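# Press down the dolly caster's red brake pedal

## Task

Engage the dolly's caster brake so that the pedal's red end ends up pressed down, staying that way on its own once the robot lets go; do not shift or rotate the dolly from where it started.

## Robot and tools

Robot: a single Doosan M1013 arm carrying a Robotiq 2F-140 two-finger gripper. There is one arm, so every call carries one gripper command. Cameras: cam_high (672x504), cam_low (672x504) and cam_wrist (616x616).

Frame: all poses use the scene frame. Its origin lies on the table top directly beneath the arm's base. +z is up, and +y is to the left for someone facing along +x. The base may sit slightly tilted. Positions are in metres; orientations are unit quaternions written w first (qw, qx, qy, qz). In the gripper's own frame, the fingers point along +z and close along y. end_effector_position is the spot between the pads when they are shut. Closed fingertips extend about 33 mm past it (about 9 mm when fully open), and closing pushes the tips roughly 24 mm further out, so keep that clearance from surfaces. The reported hand position can be somewhat off, more so at long reach.

The row: every command is a row of 10 plain numbers in this order: x, y, z, qw, qx, qy, qz, position, force_limit, speed. The first seven are an absolute target pose for the gripper in the scene frame (a place to go, not an offset). The last three, each between -1 and 1, drive the fingers. position: +1 fully open (140 mm gap), about -0.8 where the pads touch, -1 means close until blocked. force_limit: grip strength, roughly 14 N at -1, 60 N at 0, 107 N at +1. speed: finger closing/opening rate, roughly 30, 140, 250 mm/s at -1, 0, +1. Always resend the orientation you want in each row rather than copying a possibly drifted one from a result. A target more than 0.6 m from the last reported position along any gripper axis gets the call refused.

Tools:
- execute_actions {actions, pictures}: actions holds at most one item. An empty list just reports state. {"rows": [[10 numbers], ...], "steps": n} plays up to 15 rows, one per 1/30 s step (n at most 15, default 15); if rows run out, the last repeats. {"steps": n} without rows waits up to 300 steps counted from the last result, including your reply time. pictures (true/false) chooses whether images come back; by default they do.
- move {target, speed}: target is one 10-number row; the gripper follows a straight line toward it at a top speed of 0.002 to 0.5 m/s (default 0.25; rotation capped at twice that in rad/s). Paths last 0.5 to 10 s and stop short if longer. It rotates the shorter way and does not avoid obstacles. Finger values are sent at the start.
- wait {seconds}: 0 to 10 s with no new command.
- zoom_image {camera, region}: region is [x0, y0, x1, y1] in pixels of that camera's latest image, at most 504x504.
- read_manual {section}: licence texts only.
Call it only once the pedal stays down by itself.

Motion behaviour: each control step, the commanded pose is clamped to within 70 mm and 16 degrees of the measured pose, then solved by damped inverse kinematics that favours position over orientation. After an action ends, the arm only continues to the last clamped pose, so long moves may need several calls; check the reported pose. Joint speeds are capped and ramp up over 0.3 s.

Results: a state line with gripper position, quaternion and velocities; Joint positions; position_measured (counts, 3 open to 230 pads touching, nonlinear); object_status (0 moving, 1 blocked while opening, 2 blocked while closing, i.e. gripping, 3 reached target or pads met); Flange force (external force on the gripper, noisy, includes held weight; may say no reading); "Hand target" (the pose the controller now drives toward). "pose unreachable" and HELD mark steps where the clearance check altered or blocked your command (a mount under the base counts as arm). A move adds a "move:" line: done, off_target, moving, held or fault, plus limits such as paced (pose clipped) or held (some steps blocked; after that the arm can surge past the requested speed), and the distance from target.

Gripping: send -1 and confirm object_status 2. To squeeze harder, raise force_limit and nudge position (e.g. -1 to -0.98).

Hazards: the arm is stiff. Pushing even slightly past a firm contact, or hitting fast, can trigger a fault. A joint torque at its load limit (waist 323, shoulder 323, elbow 152, wrist joints 42.7 N m) or any outside force reaching 144 N freezes the arm for 10 s, drops the rest of the call and lets it yield. Pressing the pedal calls for slow, small downward moves with the fingertips, watching Flange force. Avoid shoving or rotating the dolly, knocking anything off the table, slams and drops. Long static loads heat motors; a MOTOR HOT warning precedes an over-temperature brake stop. Occasional outside tugs or pushes can disturb things.

Each tool is called after "Emit:" as name(argument=value, ...), one argument or row to a line, values as JSON.

## Session

Emit:
execute_actions(
  actions=[],
)

Scene clock: 0.00 s of 3810.00 s.
end_effector_position=(+0.5034, +0.2490, +0.2814) position_measured=3 object_status=3 end_effector_quat_wxyz=(-0.273, +0.796, -0.096, -0.532) end_effector_velocity=(-0.000, -0.000, -0.000) end_effector_angular_velocity=(-0.001, +0.001, +0.001)
Joint positions: [0.052 0.546 1.674 0.69  2.021 1.769]
Joint velocities: [ 0.     0.     0.    -0.001  0.001  0.001]
Flange force (N, the push that the arm receives, along the gripper's own x y z axes): no reading
Hand target: +0.503, +0.249, +0.281; -0.273, +0.796, -0.096, -0.532

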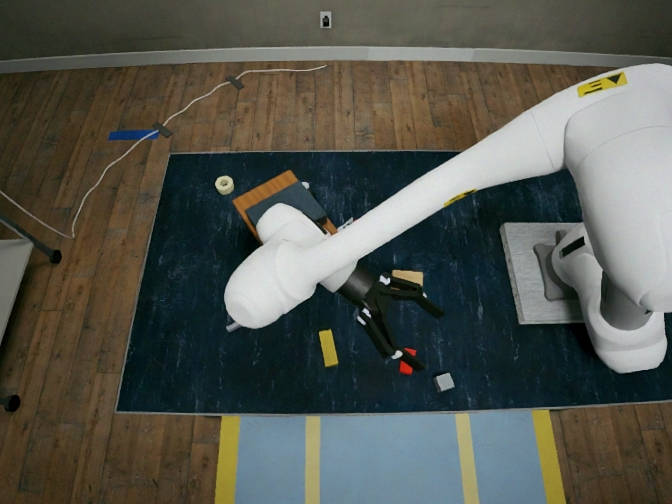

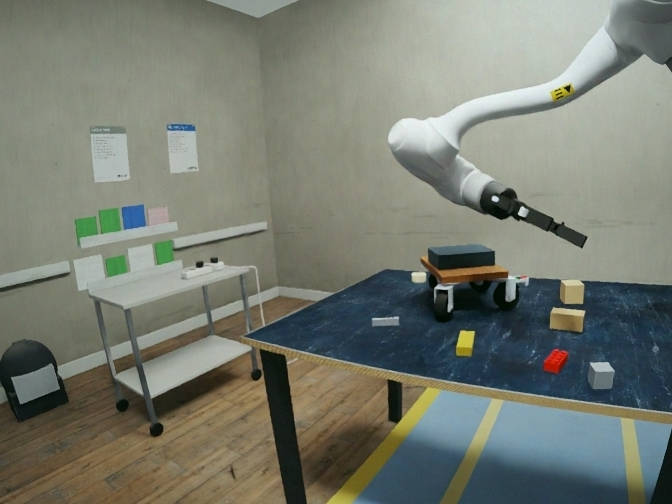

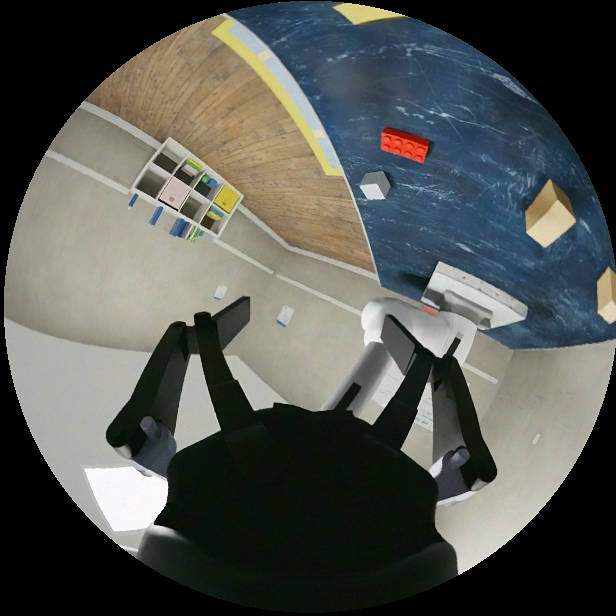

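Emit:
zoom_image(
  camera="cam_low",
  region=[400, 230, 600, 340],
)

Emit:
zoom_image(
  camera="cam_high",
  region=[200, 150, 420, 310],
)

Region (400, 230, 600, 340) of cam_low's 672x504 image, scaled by 2.520, with more detail than that image has; it fills the top 277 rows of this view, and the rest is white.

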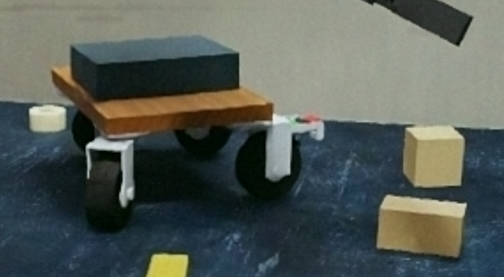

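Region (200, 150, 420, 310) of cam_high's 672x504 image, scaled by 2.291, with more detail than that image has; it fills the top 367 rows of this view, and the rest is white.

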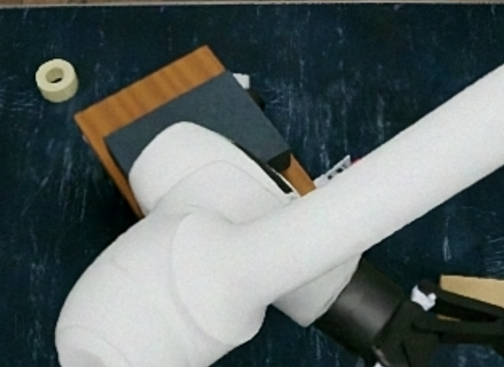

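Emit:
move(
  target=[0.52, 0.05, 0.33, 0, 1, 0, 0, -1, 0, 0.5],
  speed=0.3,
)

Scene clock: 9.80 s of 3810.00 s.
end_effector_position=(+0.5204, +0.0499, +0.3301) position_measured=233 object_status=3 end_effector_quat_wxyz=(+0.000, +1.000, -0.000, -0.000) end_effector_velocity=(-0.000, +0.001, +0.001) end_effector_angular_velocity=(+0.001, -0.001, +0.001)
Joint positions: [ 0.034 -0.038  1.868  0.001  1.304  1.599]
Joint velocities: [ 0.    -0.001  0.     0.001 -0.    -0.001]
Flange force (N, the push that the arm receives, along the gripper's own x y z axes): [2.2 3.4 -1.7]
Hand target: +0.520, +0.050, +0.330; +0.000, +1.000, -0.000, -0.000
Off the commanded pose: 0.000 m, 0 deg.
After step 90, 4.30 s passed at rest.
move: done

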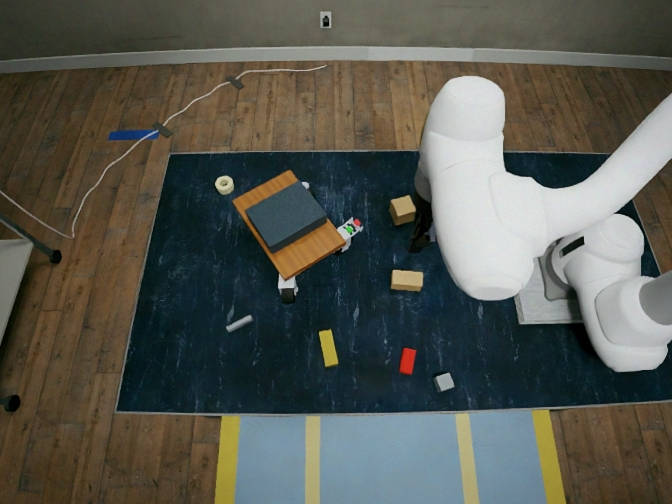

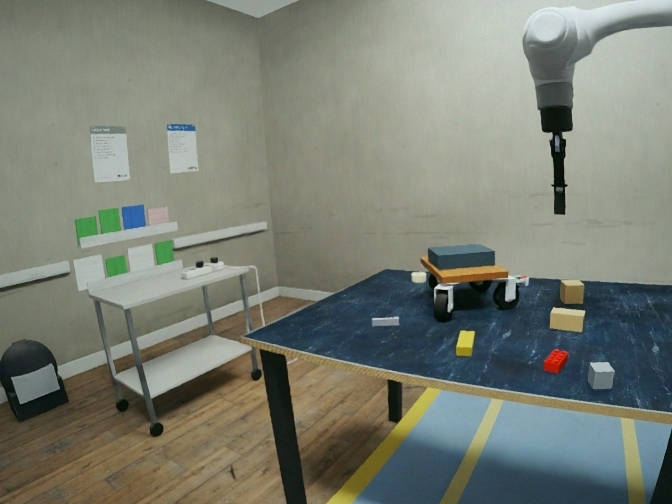

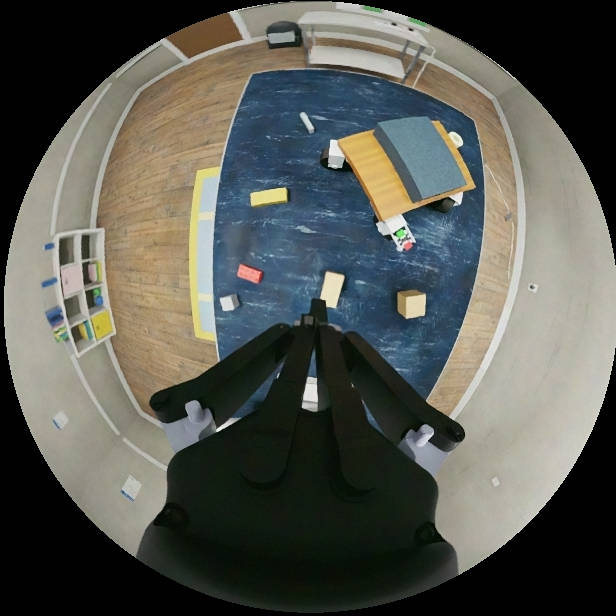

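Emit:
zoom_image(
  camera="cam_high",
  region=[310, 195, 430, 275],
)

Emit:
zoom_image(
  camera="cam_wrist",
  region=[350, 190, 450, 270],
)

Emit:
zoom_image(
  camera="cam_low",
  region=[480, 260, 550, 315],
)

Region (310, 195, 430, 275) of cam_high's 672x504 image, scaled by 4.200, with more detail than that image has.

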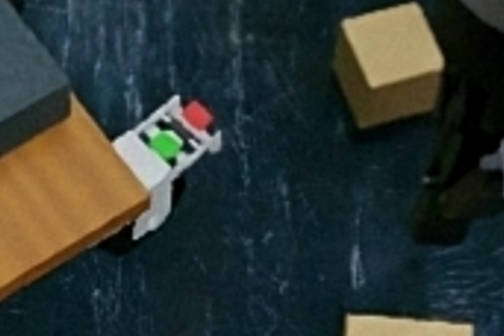

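Region (350, 190, 450, 270) of cam_wrist's 616x616 image, scaled by 5.040, with more detail than that image has; it fills the top 403 rows of this view, and the rest is white.

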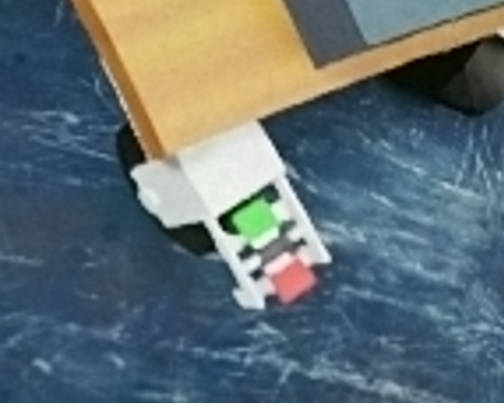

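Region (480, 260, 550, 315) of cam_low's 672x504 image, scaled by 7.200, with more detail than that image has; it fills the top 396 rows of this view, and the rest is white.

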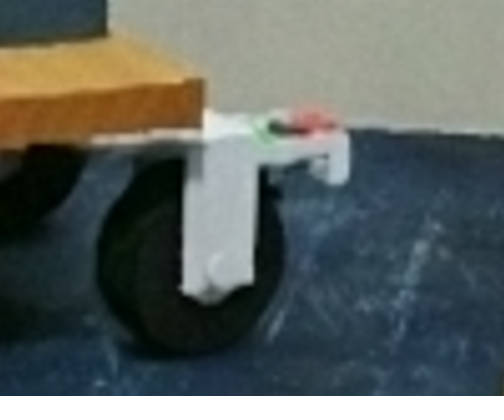

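Emit:
move(
  target=[0.62, -0.135, 0.23, 0, 0.9537, 0.3007, 0, -1, 0, 0.5],
  speed=0.25,
)

Scene clock: 53.93 s of 3810.00 s.
end_effector_position=(+0.6199, -0.1348, +0.2299) position_measured=233 object_status=3 end_effector_quat_wxyz=(-0.000, +0.954, +0.301, -0.000) end_effector_velocity=(+0.000, +0.000, -0.000) end_effector_angular_velocity=(+0.000, +0.000, -0.000)
Joint positions: [-0.266  0.196  1.801  0.004  1.138  0.686]
Joint velocities: [-0.  0. -0.  0.  0.  0.]
Flange force (N, the push that the arm receives, along the gripper's own x y z axes): [-0.3 4.6 0.4]
Hand target: +0.620, -0.135, +0.230; -0.000, +0.954, +0.301, -0.000
Off the commanded pose: 0.000 m, 0 deg.
After step 90, 39.57 s passed at rest.
move: done

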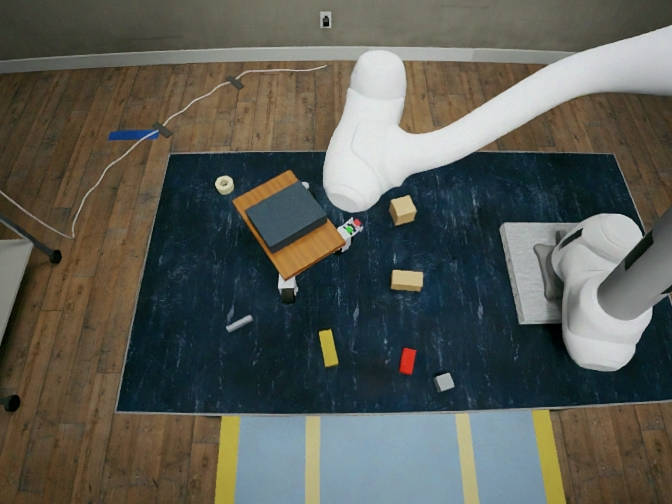

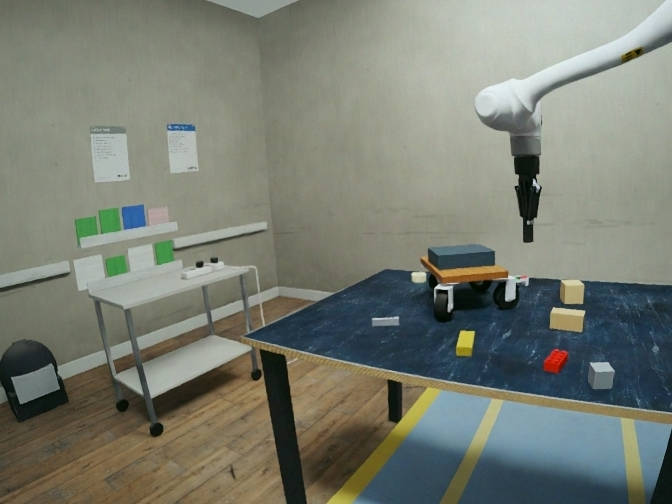

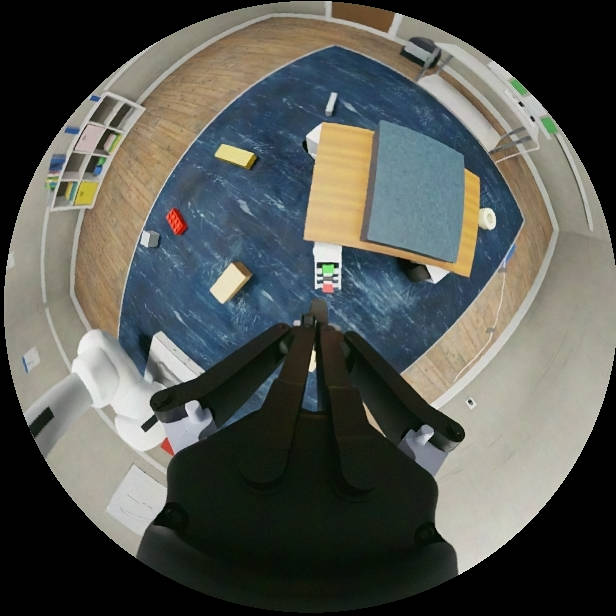

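Emit:
zoom_image(
  camera="cam_wrist",
  region=[270, 230, 370, 340],
)

Emit:
zoom_image(
  camera="cam_low",
  region=[480, 215, 570, 315],
)

Region (270, 230, 370, 340) of cam_wrist's 616x616 image, scaled by 4.582, with more detail than that image has; it fills the left 458 columns of this view, and the rest is white.

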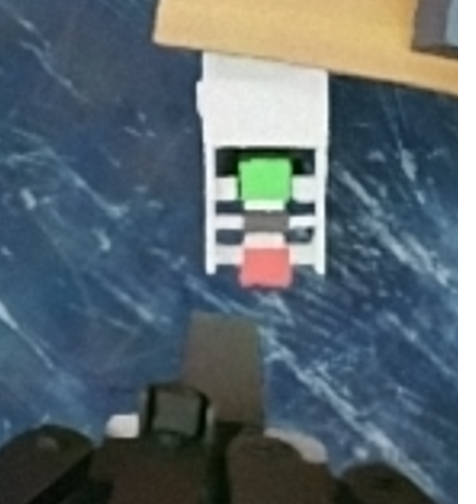

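Region (480, 215, 570, 315) of cam_low's 672x504 image, scaled by 5.040, with more detail than that image has; it fills the left 454 columns of this view, and the rest is white.

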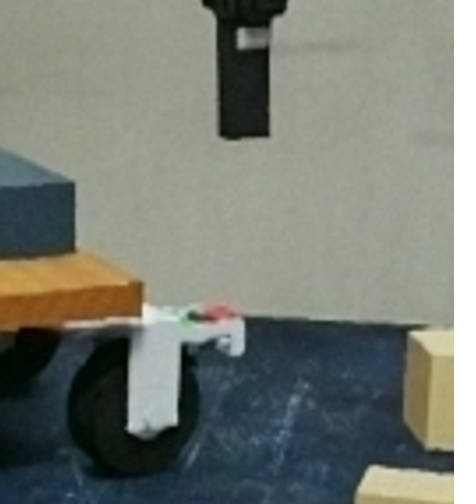

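Emit:
move(
  target=[0.6275, -0.1456, 0.158, 0, 0.9537, 0.3007, 0, -1, 0, 0.5],
  speed=0.12,
)

Emit:
zoom_image(
  camera="cam_wrist",
  region=[270, 230, 370, 340],
)

Emit:
zoom_image(
  camera="cam_low",
  region=[490, 240, 560, 310],
)

Scene clock: 71.80 s of 3810.00 s.
end_effector_position=(+0.6274, -0.1455, +0.1580) position_measured=233 object_status=3 end_effector_quat_wxyz=(-0.000, +0.954, +0.301, +0.000) end_effector_velocity=(-0.000, -0.000, -0.000) end_effector_angular_velocity=(-0.000, +0.000, +0.001)
Joint positions: [-0.278  0.267  1.855  0.004  1.012  0.673]
Joint velocities: [-0.     0.     0.    -0.     0.    -0.001]
Flange force (N, the push that the arm receives, along the gripper's own x y z axes): [-0.6 3.7 -0.3]
Hand target: +0.627, -0.146, +0.158; -0.000, +0.954, +0.301, +0.000
Off the commanded pose: 0.000 m, 0 deg.
After step 90, 13.97 s passed at rest.
move: done

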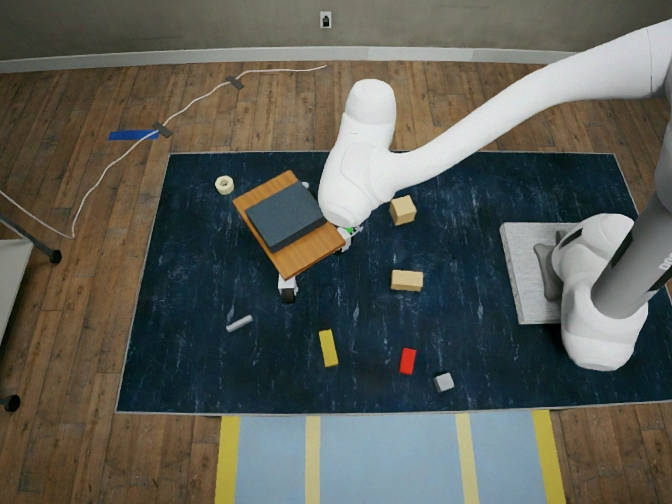

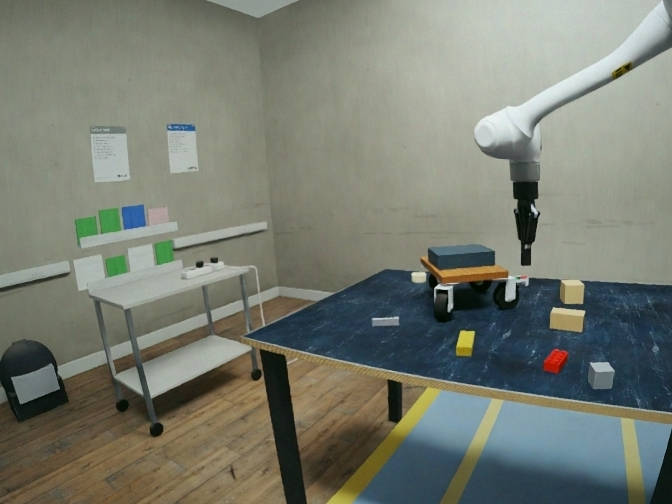

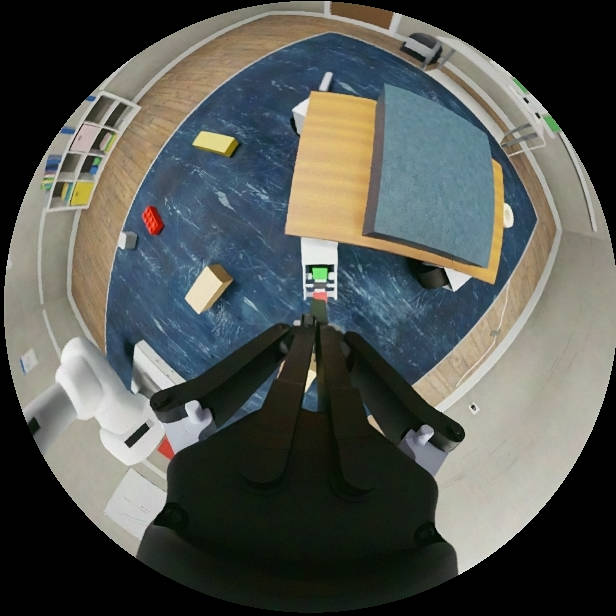

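Region (270, 230, 370, 340) of cam_wrist's 616x616 image, scaled by 4.582, with more detail than that image has; it fills the left 458 columns of this view, and the rest is white.

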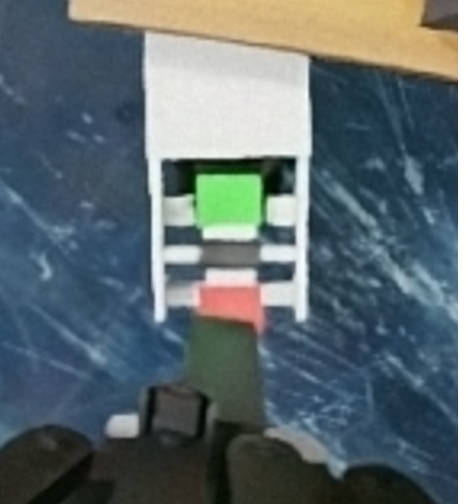

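Region (490, 240, 560, 310) of cam_low's 672x504 image, scaled by 7.200, with more detail than that image has.

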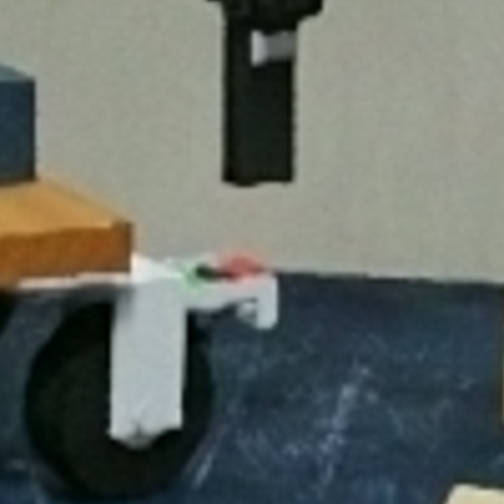

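Emit:
move(
  target=[0.628, -0.1462, 0.131, 0, 0.9537, 0.3007, 0, -1, 0, 0.5],
  speed=0.04,
)

Emit:
zoom_image(
  camera="cam_wrist",
  region=[270, 230, 370, 340],
)

Emit:
zoom_image(
  camera="cam_low",
  region=[500, 255, 550, 300],
)

Scene clock: 80.37 s of 3810.00 s.
end_effector_position=(+0.6279, -0.1462, +0.1310) position_measured=233 object_status=3 end_effector_quat_wxyz=(-0.000, +0.954, +0.301, -0.000) end_effector_velocity=(+0.000, -0.000, -0.000) end_effector_angular_velocity=(-0.001, -0.000, +0.001)
Joint positions: [-0.279  0.293  1.877  0.004  0.964  0.673]
Joint velocities: [ 0.     0.    -0.    -0.001 -0.001 -0.001]
Flange force (N, the push that the arm receives, along the gripper's own x y z axes): [1.0 4.3 0.8]
Hand target: +0.628, -0.146, +0.131; -0.000, +0.954, +0.301, +0.000
Off the commanded pose: 0.000 m, 0 deg.
After step 90, 4.67 s passed at rest.
move: done

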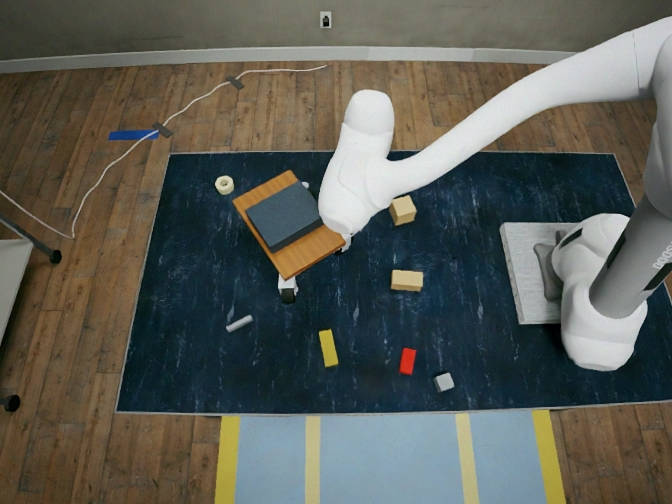

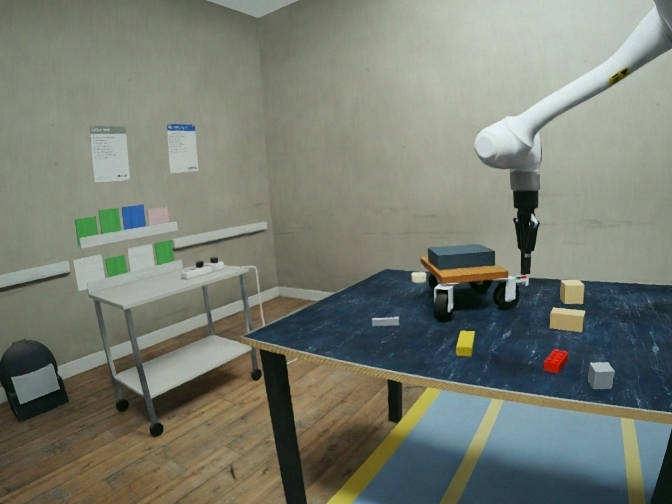

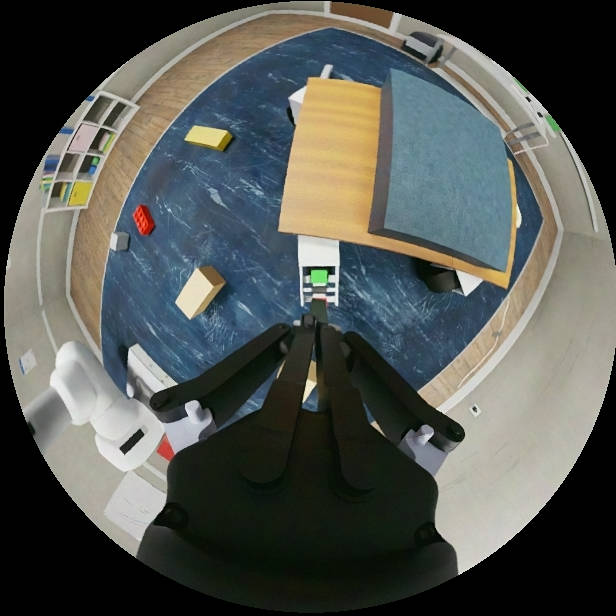

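Region (270, 230, 370, 340) of cam_wrist's 616x616 image, scaled by 4.582, with more detail than that image has; it fills the left 458 columns of this view, and the rest is white.

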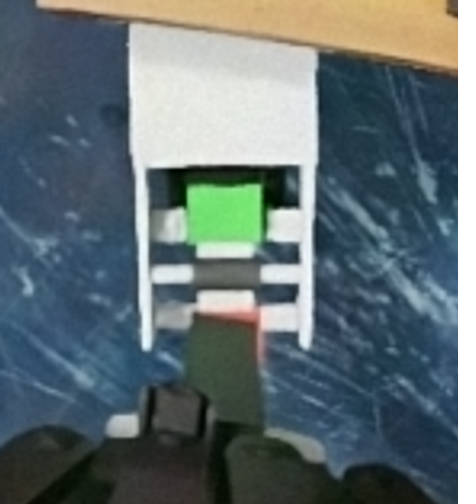

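Region (500, 255, 550, 300) of cam_low's 672x504 image, scaled by 10.080, with more detail than that image has; it fills the top 454 rows of this view, and the rest is white.

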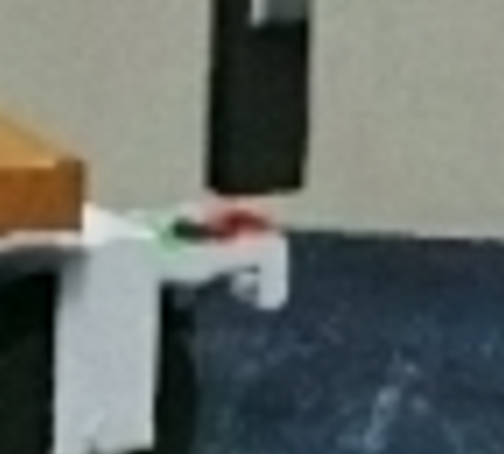

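Emit:
move(
  target=[0.6242, -0.1492, 0.1265, 0, 0.9537, 0.3007, 0, -1, 0, 0.5],
  speed=0.01,
)

Emit:
zoom_image(
  camera="cam_low",
  region=[500, 255, 550, 300],
)

Emit:
zoom_image(
  camera="cam_wrist",
  region=[270, 230, 370, 340],
)

Scene clock: 85.57 s of 3810.00 s.
end_effector_position=(+0.6242, -0.1492, +0.1265) position_measured=233 object_status=3 end_effector_quat_wxyz=(-0.000, +0.954, +0.301, +0.000) end_effector_velocity=(-0.000, -0.000, -0.000) end_effector_angular_velocity=(+0.000, +0.000, -0.001)
Joint positions: [-0.285  0.294  1.887  0.004  0.954  0.667]
Joint velocities: [-0. -0.  0.  0.  0.  0.]
Flange force (N, the push that the arm receives, along the gripper's own x y z axes): [1.2 4.3 0.5]
Hand target: +0.624, -0.149, +0.127; -0.000, +0.954, +0.301, +0.000
Off the commanded pose: 0.000 m, 0 deg.
After step 90, 1.33 s passed at rest.
move: done

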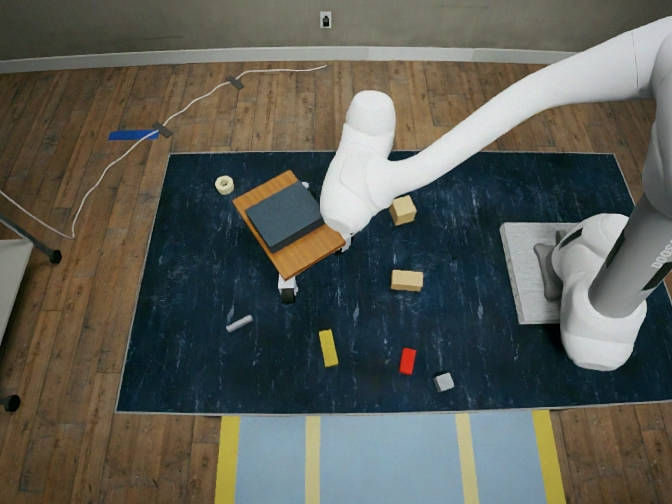

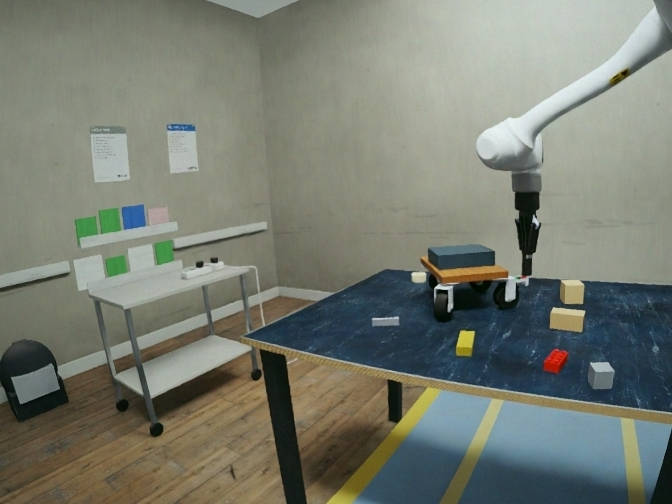

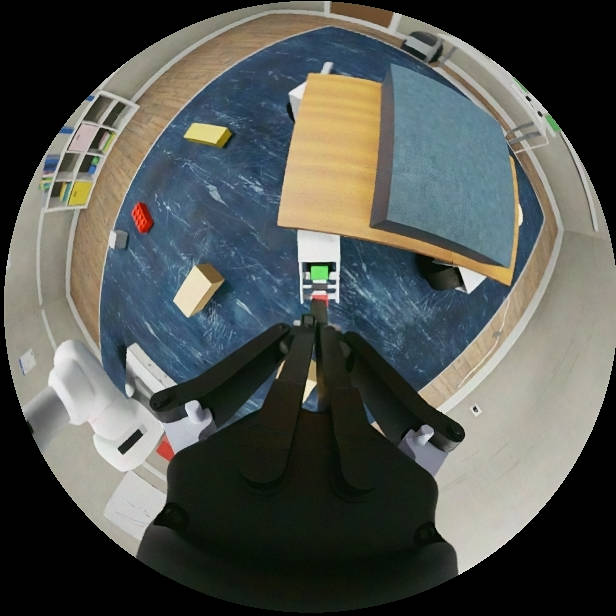

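Region (500, 255, 550, 300) of cam_low's 672x504 image, scaled by 10.080, with more detail than that image has; it fills the top 454 rows of this view, and the rest is white.

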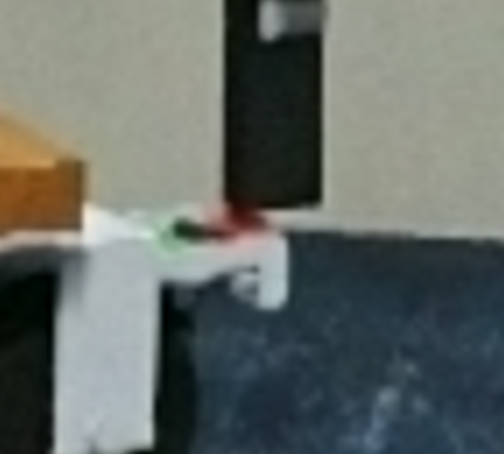

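Region (270, 230, 370, 340) of cam_wrist's 616x616 image, scaled by 4.582, with more detail than that image has; it fills the left 458 columns of this view, and the rest is white.

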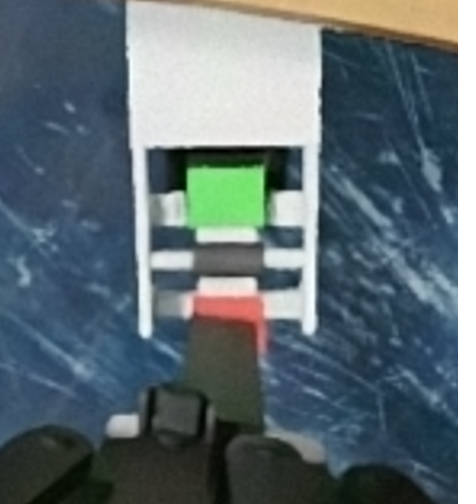

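Emit:
execute_actions(
  actions=[
    {"rows": [[0.6242,-0.1492,0.1263,0,0.9537,0.3007,0,-1,0,0.5],[0.6242,-0.1492,0.1261,0,0.9537,0.3007,0,-1,0,0.5],[0.6242,-0.1492,0.1259,0,0.9537,0.3007,0,-1,0,0.5],[0.6242,-0.1492,0.1257,0,0.9537,0.3007,0,-1,0,0.5],[0.6242,-0.1492,0.1255,0,0.9537,0.3007,0,-1,0,0.5],[0.6242,-0.1492,0.1253,0,0.9537,0.3007,0,-1,0,0.5],[0.6242,-0.1492,0.1251,0,0.9537,0.3007,0,-1,0,0.5],[0.6242,-0.1492,0.1249,0,0.9537,0.3007,0,-1,0,0.5],[0.6242,-0.1492,0.1247,0,0.9537,0.3007,0,-1,0,0.5],[0.6242,-0.1492,0.1245,0,0.9537,0.3007,0,-1,0,0.5],[0.6242,-0.1492,0.1243,0,0.9537,0.3007,0,-1,0,0.5],[0.6242,-0.1492,0.1241,0,0.9537,0.3007,0,-1,0,0.5],[0.6242,-0.1492,0.1240,0,0.9537,0.3007,0,-1,0,0.5]], "steps": 15},
  ],
  pictures=false,
)

Scene clock: 92.40 s of 3810.00 s.
end_effector_position=(+0.6242, -0.1492, +0.1240) position_measured=233 object_status=3 end_effector_quat_wxyz=(-0.000, +0.954, +0.301, -0.000) end_effector_velocity=(-0.000, +0.000, +0.000) end_effector_angular_velocity=(+0.001, -0.000, +0.001)
Joint positions: [-0.285  0.296  1.889  0.004  0.95   0.667]
Joint velocities: [ 0.    -0.     0.     0.001  0.    -0.001]
Flange force (N, the push that the arm receives, along the gripper's own x y z axes): [0.6 3.7 -0.6]
Hand target: +0.624, -0.149, +0.124; -0.000, +0.954, +0.301, +0.000
Off the commanded pose: 0.000 m, 0 deg.
Steps of this call (steps 1 to 90: nothing new was sent; then 3.33 s passed at rest; steps 91 to 105: all 15 steps of this action). Readings (end_effector_position | what the end effector reports):
91: (+0.6242, -0.1492, +0.1265) | position_measured=233 object_status=3
92: (+0.6242, -0.1492, +0.1264) | position_measured=233 object_status=3
94: (+0.6242, -0.1492, +0.1260) | position_measured=233 object_status=3
98: (+0.6242, -0.1492, +0.1251) | position_measured=233 object_status=3
105: the state above

Emit:
move(
  target=[0.6242, -0.1492, 0.1215, 0, 0.9537, 0.3007, 0, -1, 0, 0.5],
  speed=0.005,
)

Emit:
zoom_image(
  camera="cam_low",
  region=[500, 255, 550, 300],
)

Scene clock: 96.00 s of 3810.00 s.
end_effector_position=(+0.6242, -0.1492, +0.1215) position_measured=233 object_status=3 end_effector_quat_wxyz=(-0.000, +0.954, +0.301, -0.000) end_effector_velocity=(+0.000, +0.000, +0.000) end_effector_angular_velocity=(-0.000, -0.001, +0.001)
Joint positions: [-0.285  0.299  1.891  0.004  0.945  0.667]
Joint velocities: [ 0.    -0.    -0.     0.    -0.001 -0.001]
Flange force (N, the push that the arm receives, along the gripper's own x y z axes): [-0.9 2.7 -8.4]
Hand target: +0.624, -0.149, +0.122; -0.000, +0.954, +0.301, +0.000
Off the commanded pose: 0.000 m, 0 deg.
move: done

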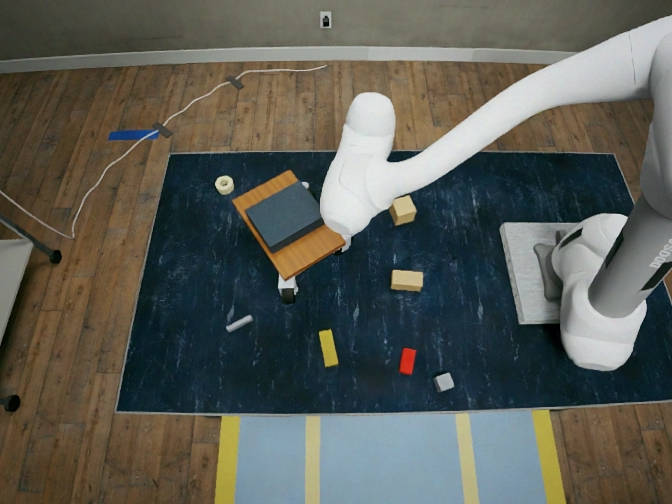

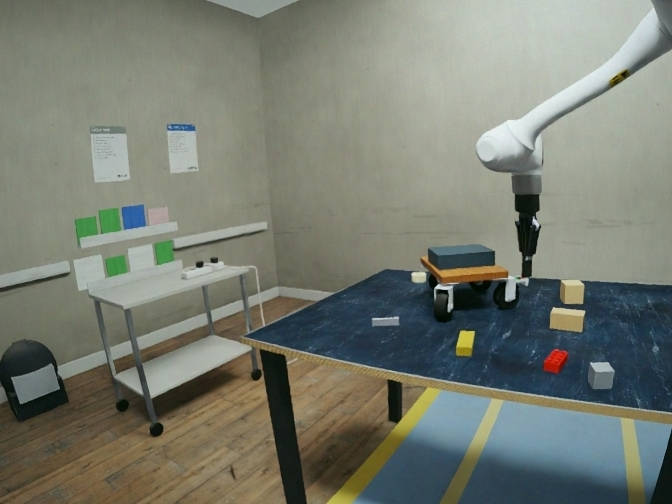

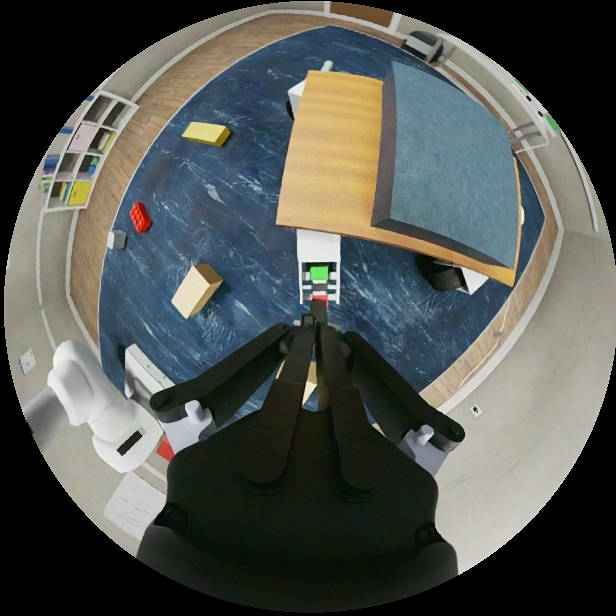

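Region (500, 255, 550, 300) of cam_low's 672x504 image, scaled by 10.080, with more detail than that image has; it fills the top 454 rows of this view, and the rest is white.

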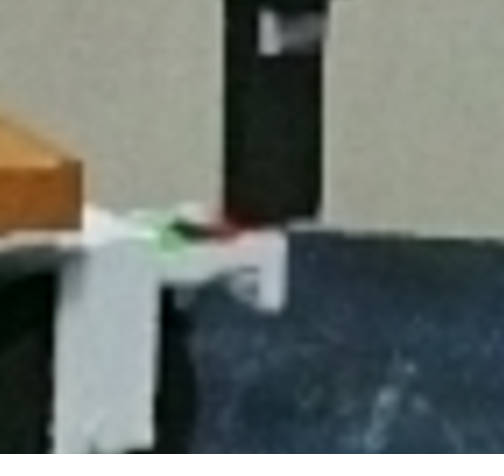

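Contact made (about 8 N). Continue pressing a little more.

Emit:
move(
  target=[0.6242, -0.1492, 0.1195, 0, 0.9537, 0.3007, 0, -1, 0, 0.5],
  speed=0.004,
)

Emit:
zoom_image(
  camera="cam_low",
  region=[500, 255, 550, 300],
)

Scene clock: 99.53 s of 3810.00 s.
end_effector_position=(+0.6242, -0.1492, +0.1195) position_measured=233 object_status=3 end_effector_quat_wxyz=(+0.000, +0.954, +0.301, -0.000) end_effector_velocity=(+0.000, +0.000, +0.000) end_effector_angular_velocity=(-0.000, -0.001, +0.000)
Joint positions: [-0.285  0.301  1.892  0.004  0.942  0.667]
Joint velocities: [ 0.    -0.     0.     0.    -0.001 -0.   ]
Flange force (N, the push that the arm receives, along the gripper's own x y z axes): [-2.6 4.5 -5.4]
Hand target: +0.624, -0.149, +0.120; -0.000, +0.954, +0.301, +0.000
Off the commanded pose: 0.000 m, 0 deg.
move: done

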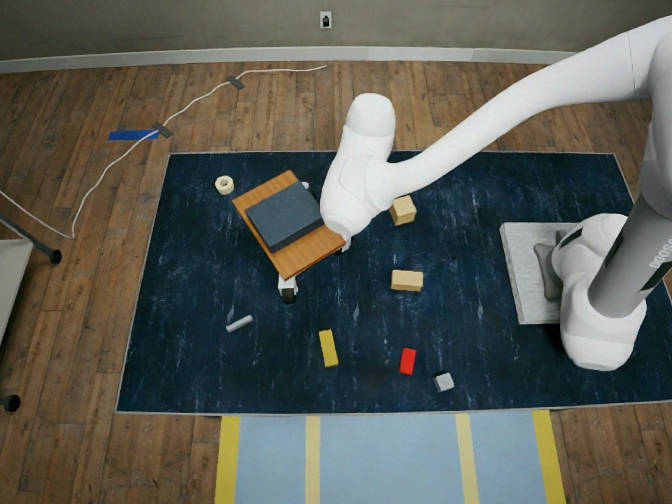

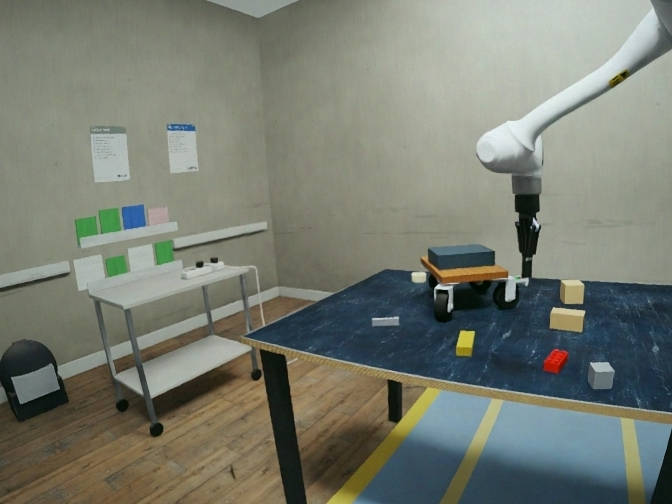

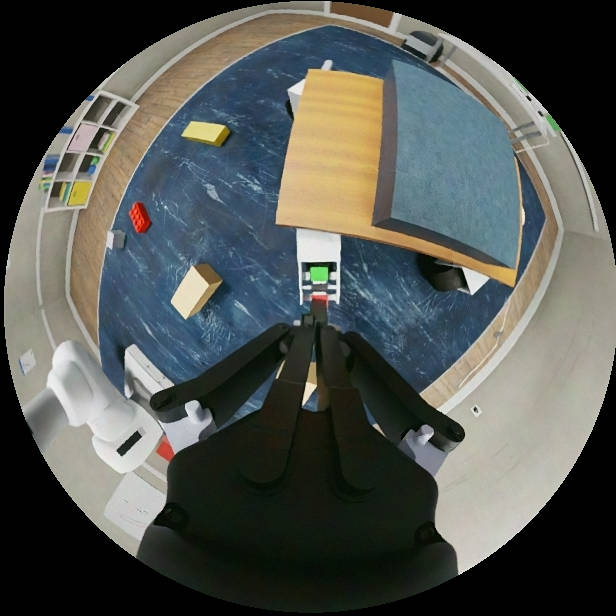

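Region (500, 255, 550, 300) of cam_low's 672x504 image, scaled by 10.080, with more detail than that image has; it fills the top 454 rows of this view, and the rest is white.

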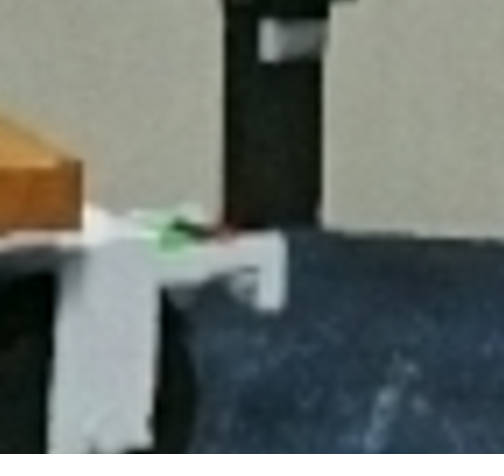

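Emit:
move(
  target=[0.6235, -0.1497, 0.1172, 0, 0.9537, 0.3007, 0, -1, 0, 0.5],
  speed=0.004,
)

Emit:
zoom_image(
  camera="cam_low",
  region=[500, 255, 550, 300],
)

Scene clock: 104.00 s of 3810.00 s.
end_effector_position=(+0.6235, -0.1497, +0.1172) position_measured=233 object_status=3 end_effector_quat_wxyz=(-0.000, +0.954, +0.301, +0.000) end_effector_velocity=(+0.001, -0.000, -0.000) end_effector_angular_velocity=(-0.000, -0.002, -0.001)
Joint positions: [-0.286  0.302  1.895  0.004  0.937  0.666]
Joint velocities: [-0.     0.     0.     0.    -0.002  0.001]
Flange force (N, the push that the arm receives, along the gripper's own x y z axes): [7.6 3.0 -11.5]
Hand target: +0.623, -0.150, +0.117; -0.000, +0.954, +0.301, +0.000
Off the commanded pose: 0.000 m, 0 deg.
After step 90, 0.63 s passed at rest.
move: done

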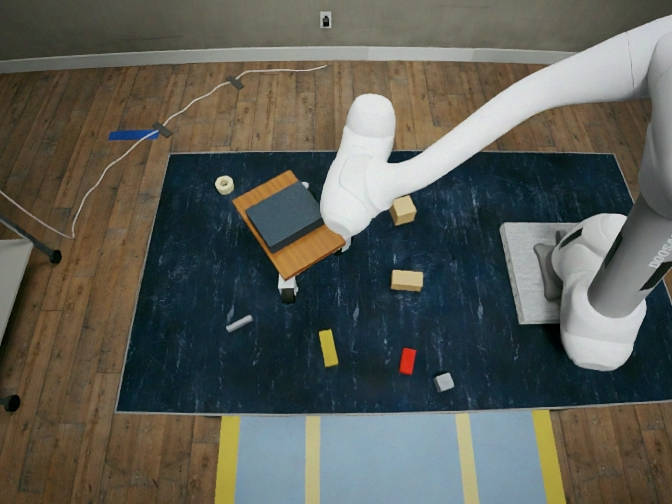

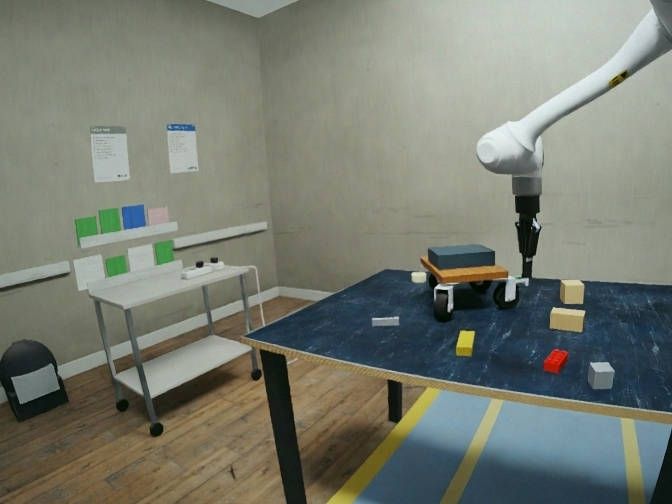

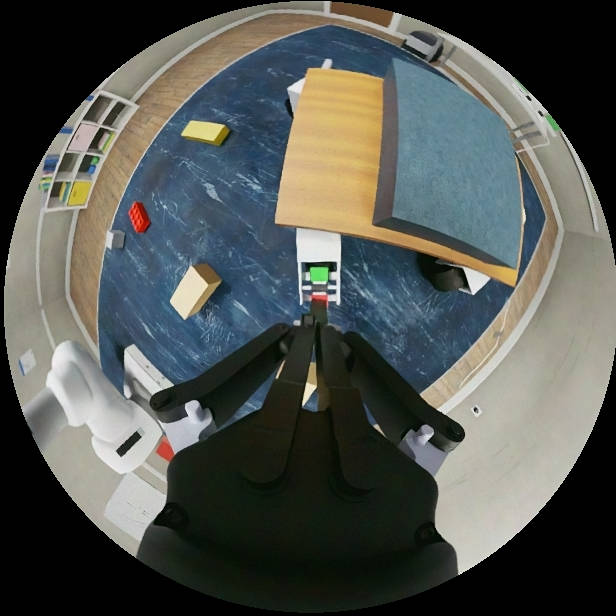

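Region (500, 255, 550, 300) of cam_low's 672x504 image, scaled by 10.080, with more detail than that image has; it fills the top 454 rows of this view, and the rest is white.

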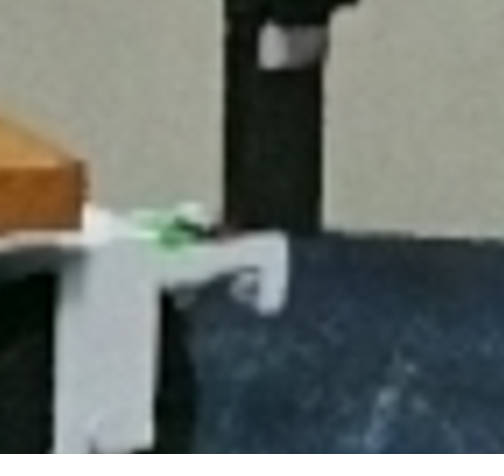

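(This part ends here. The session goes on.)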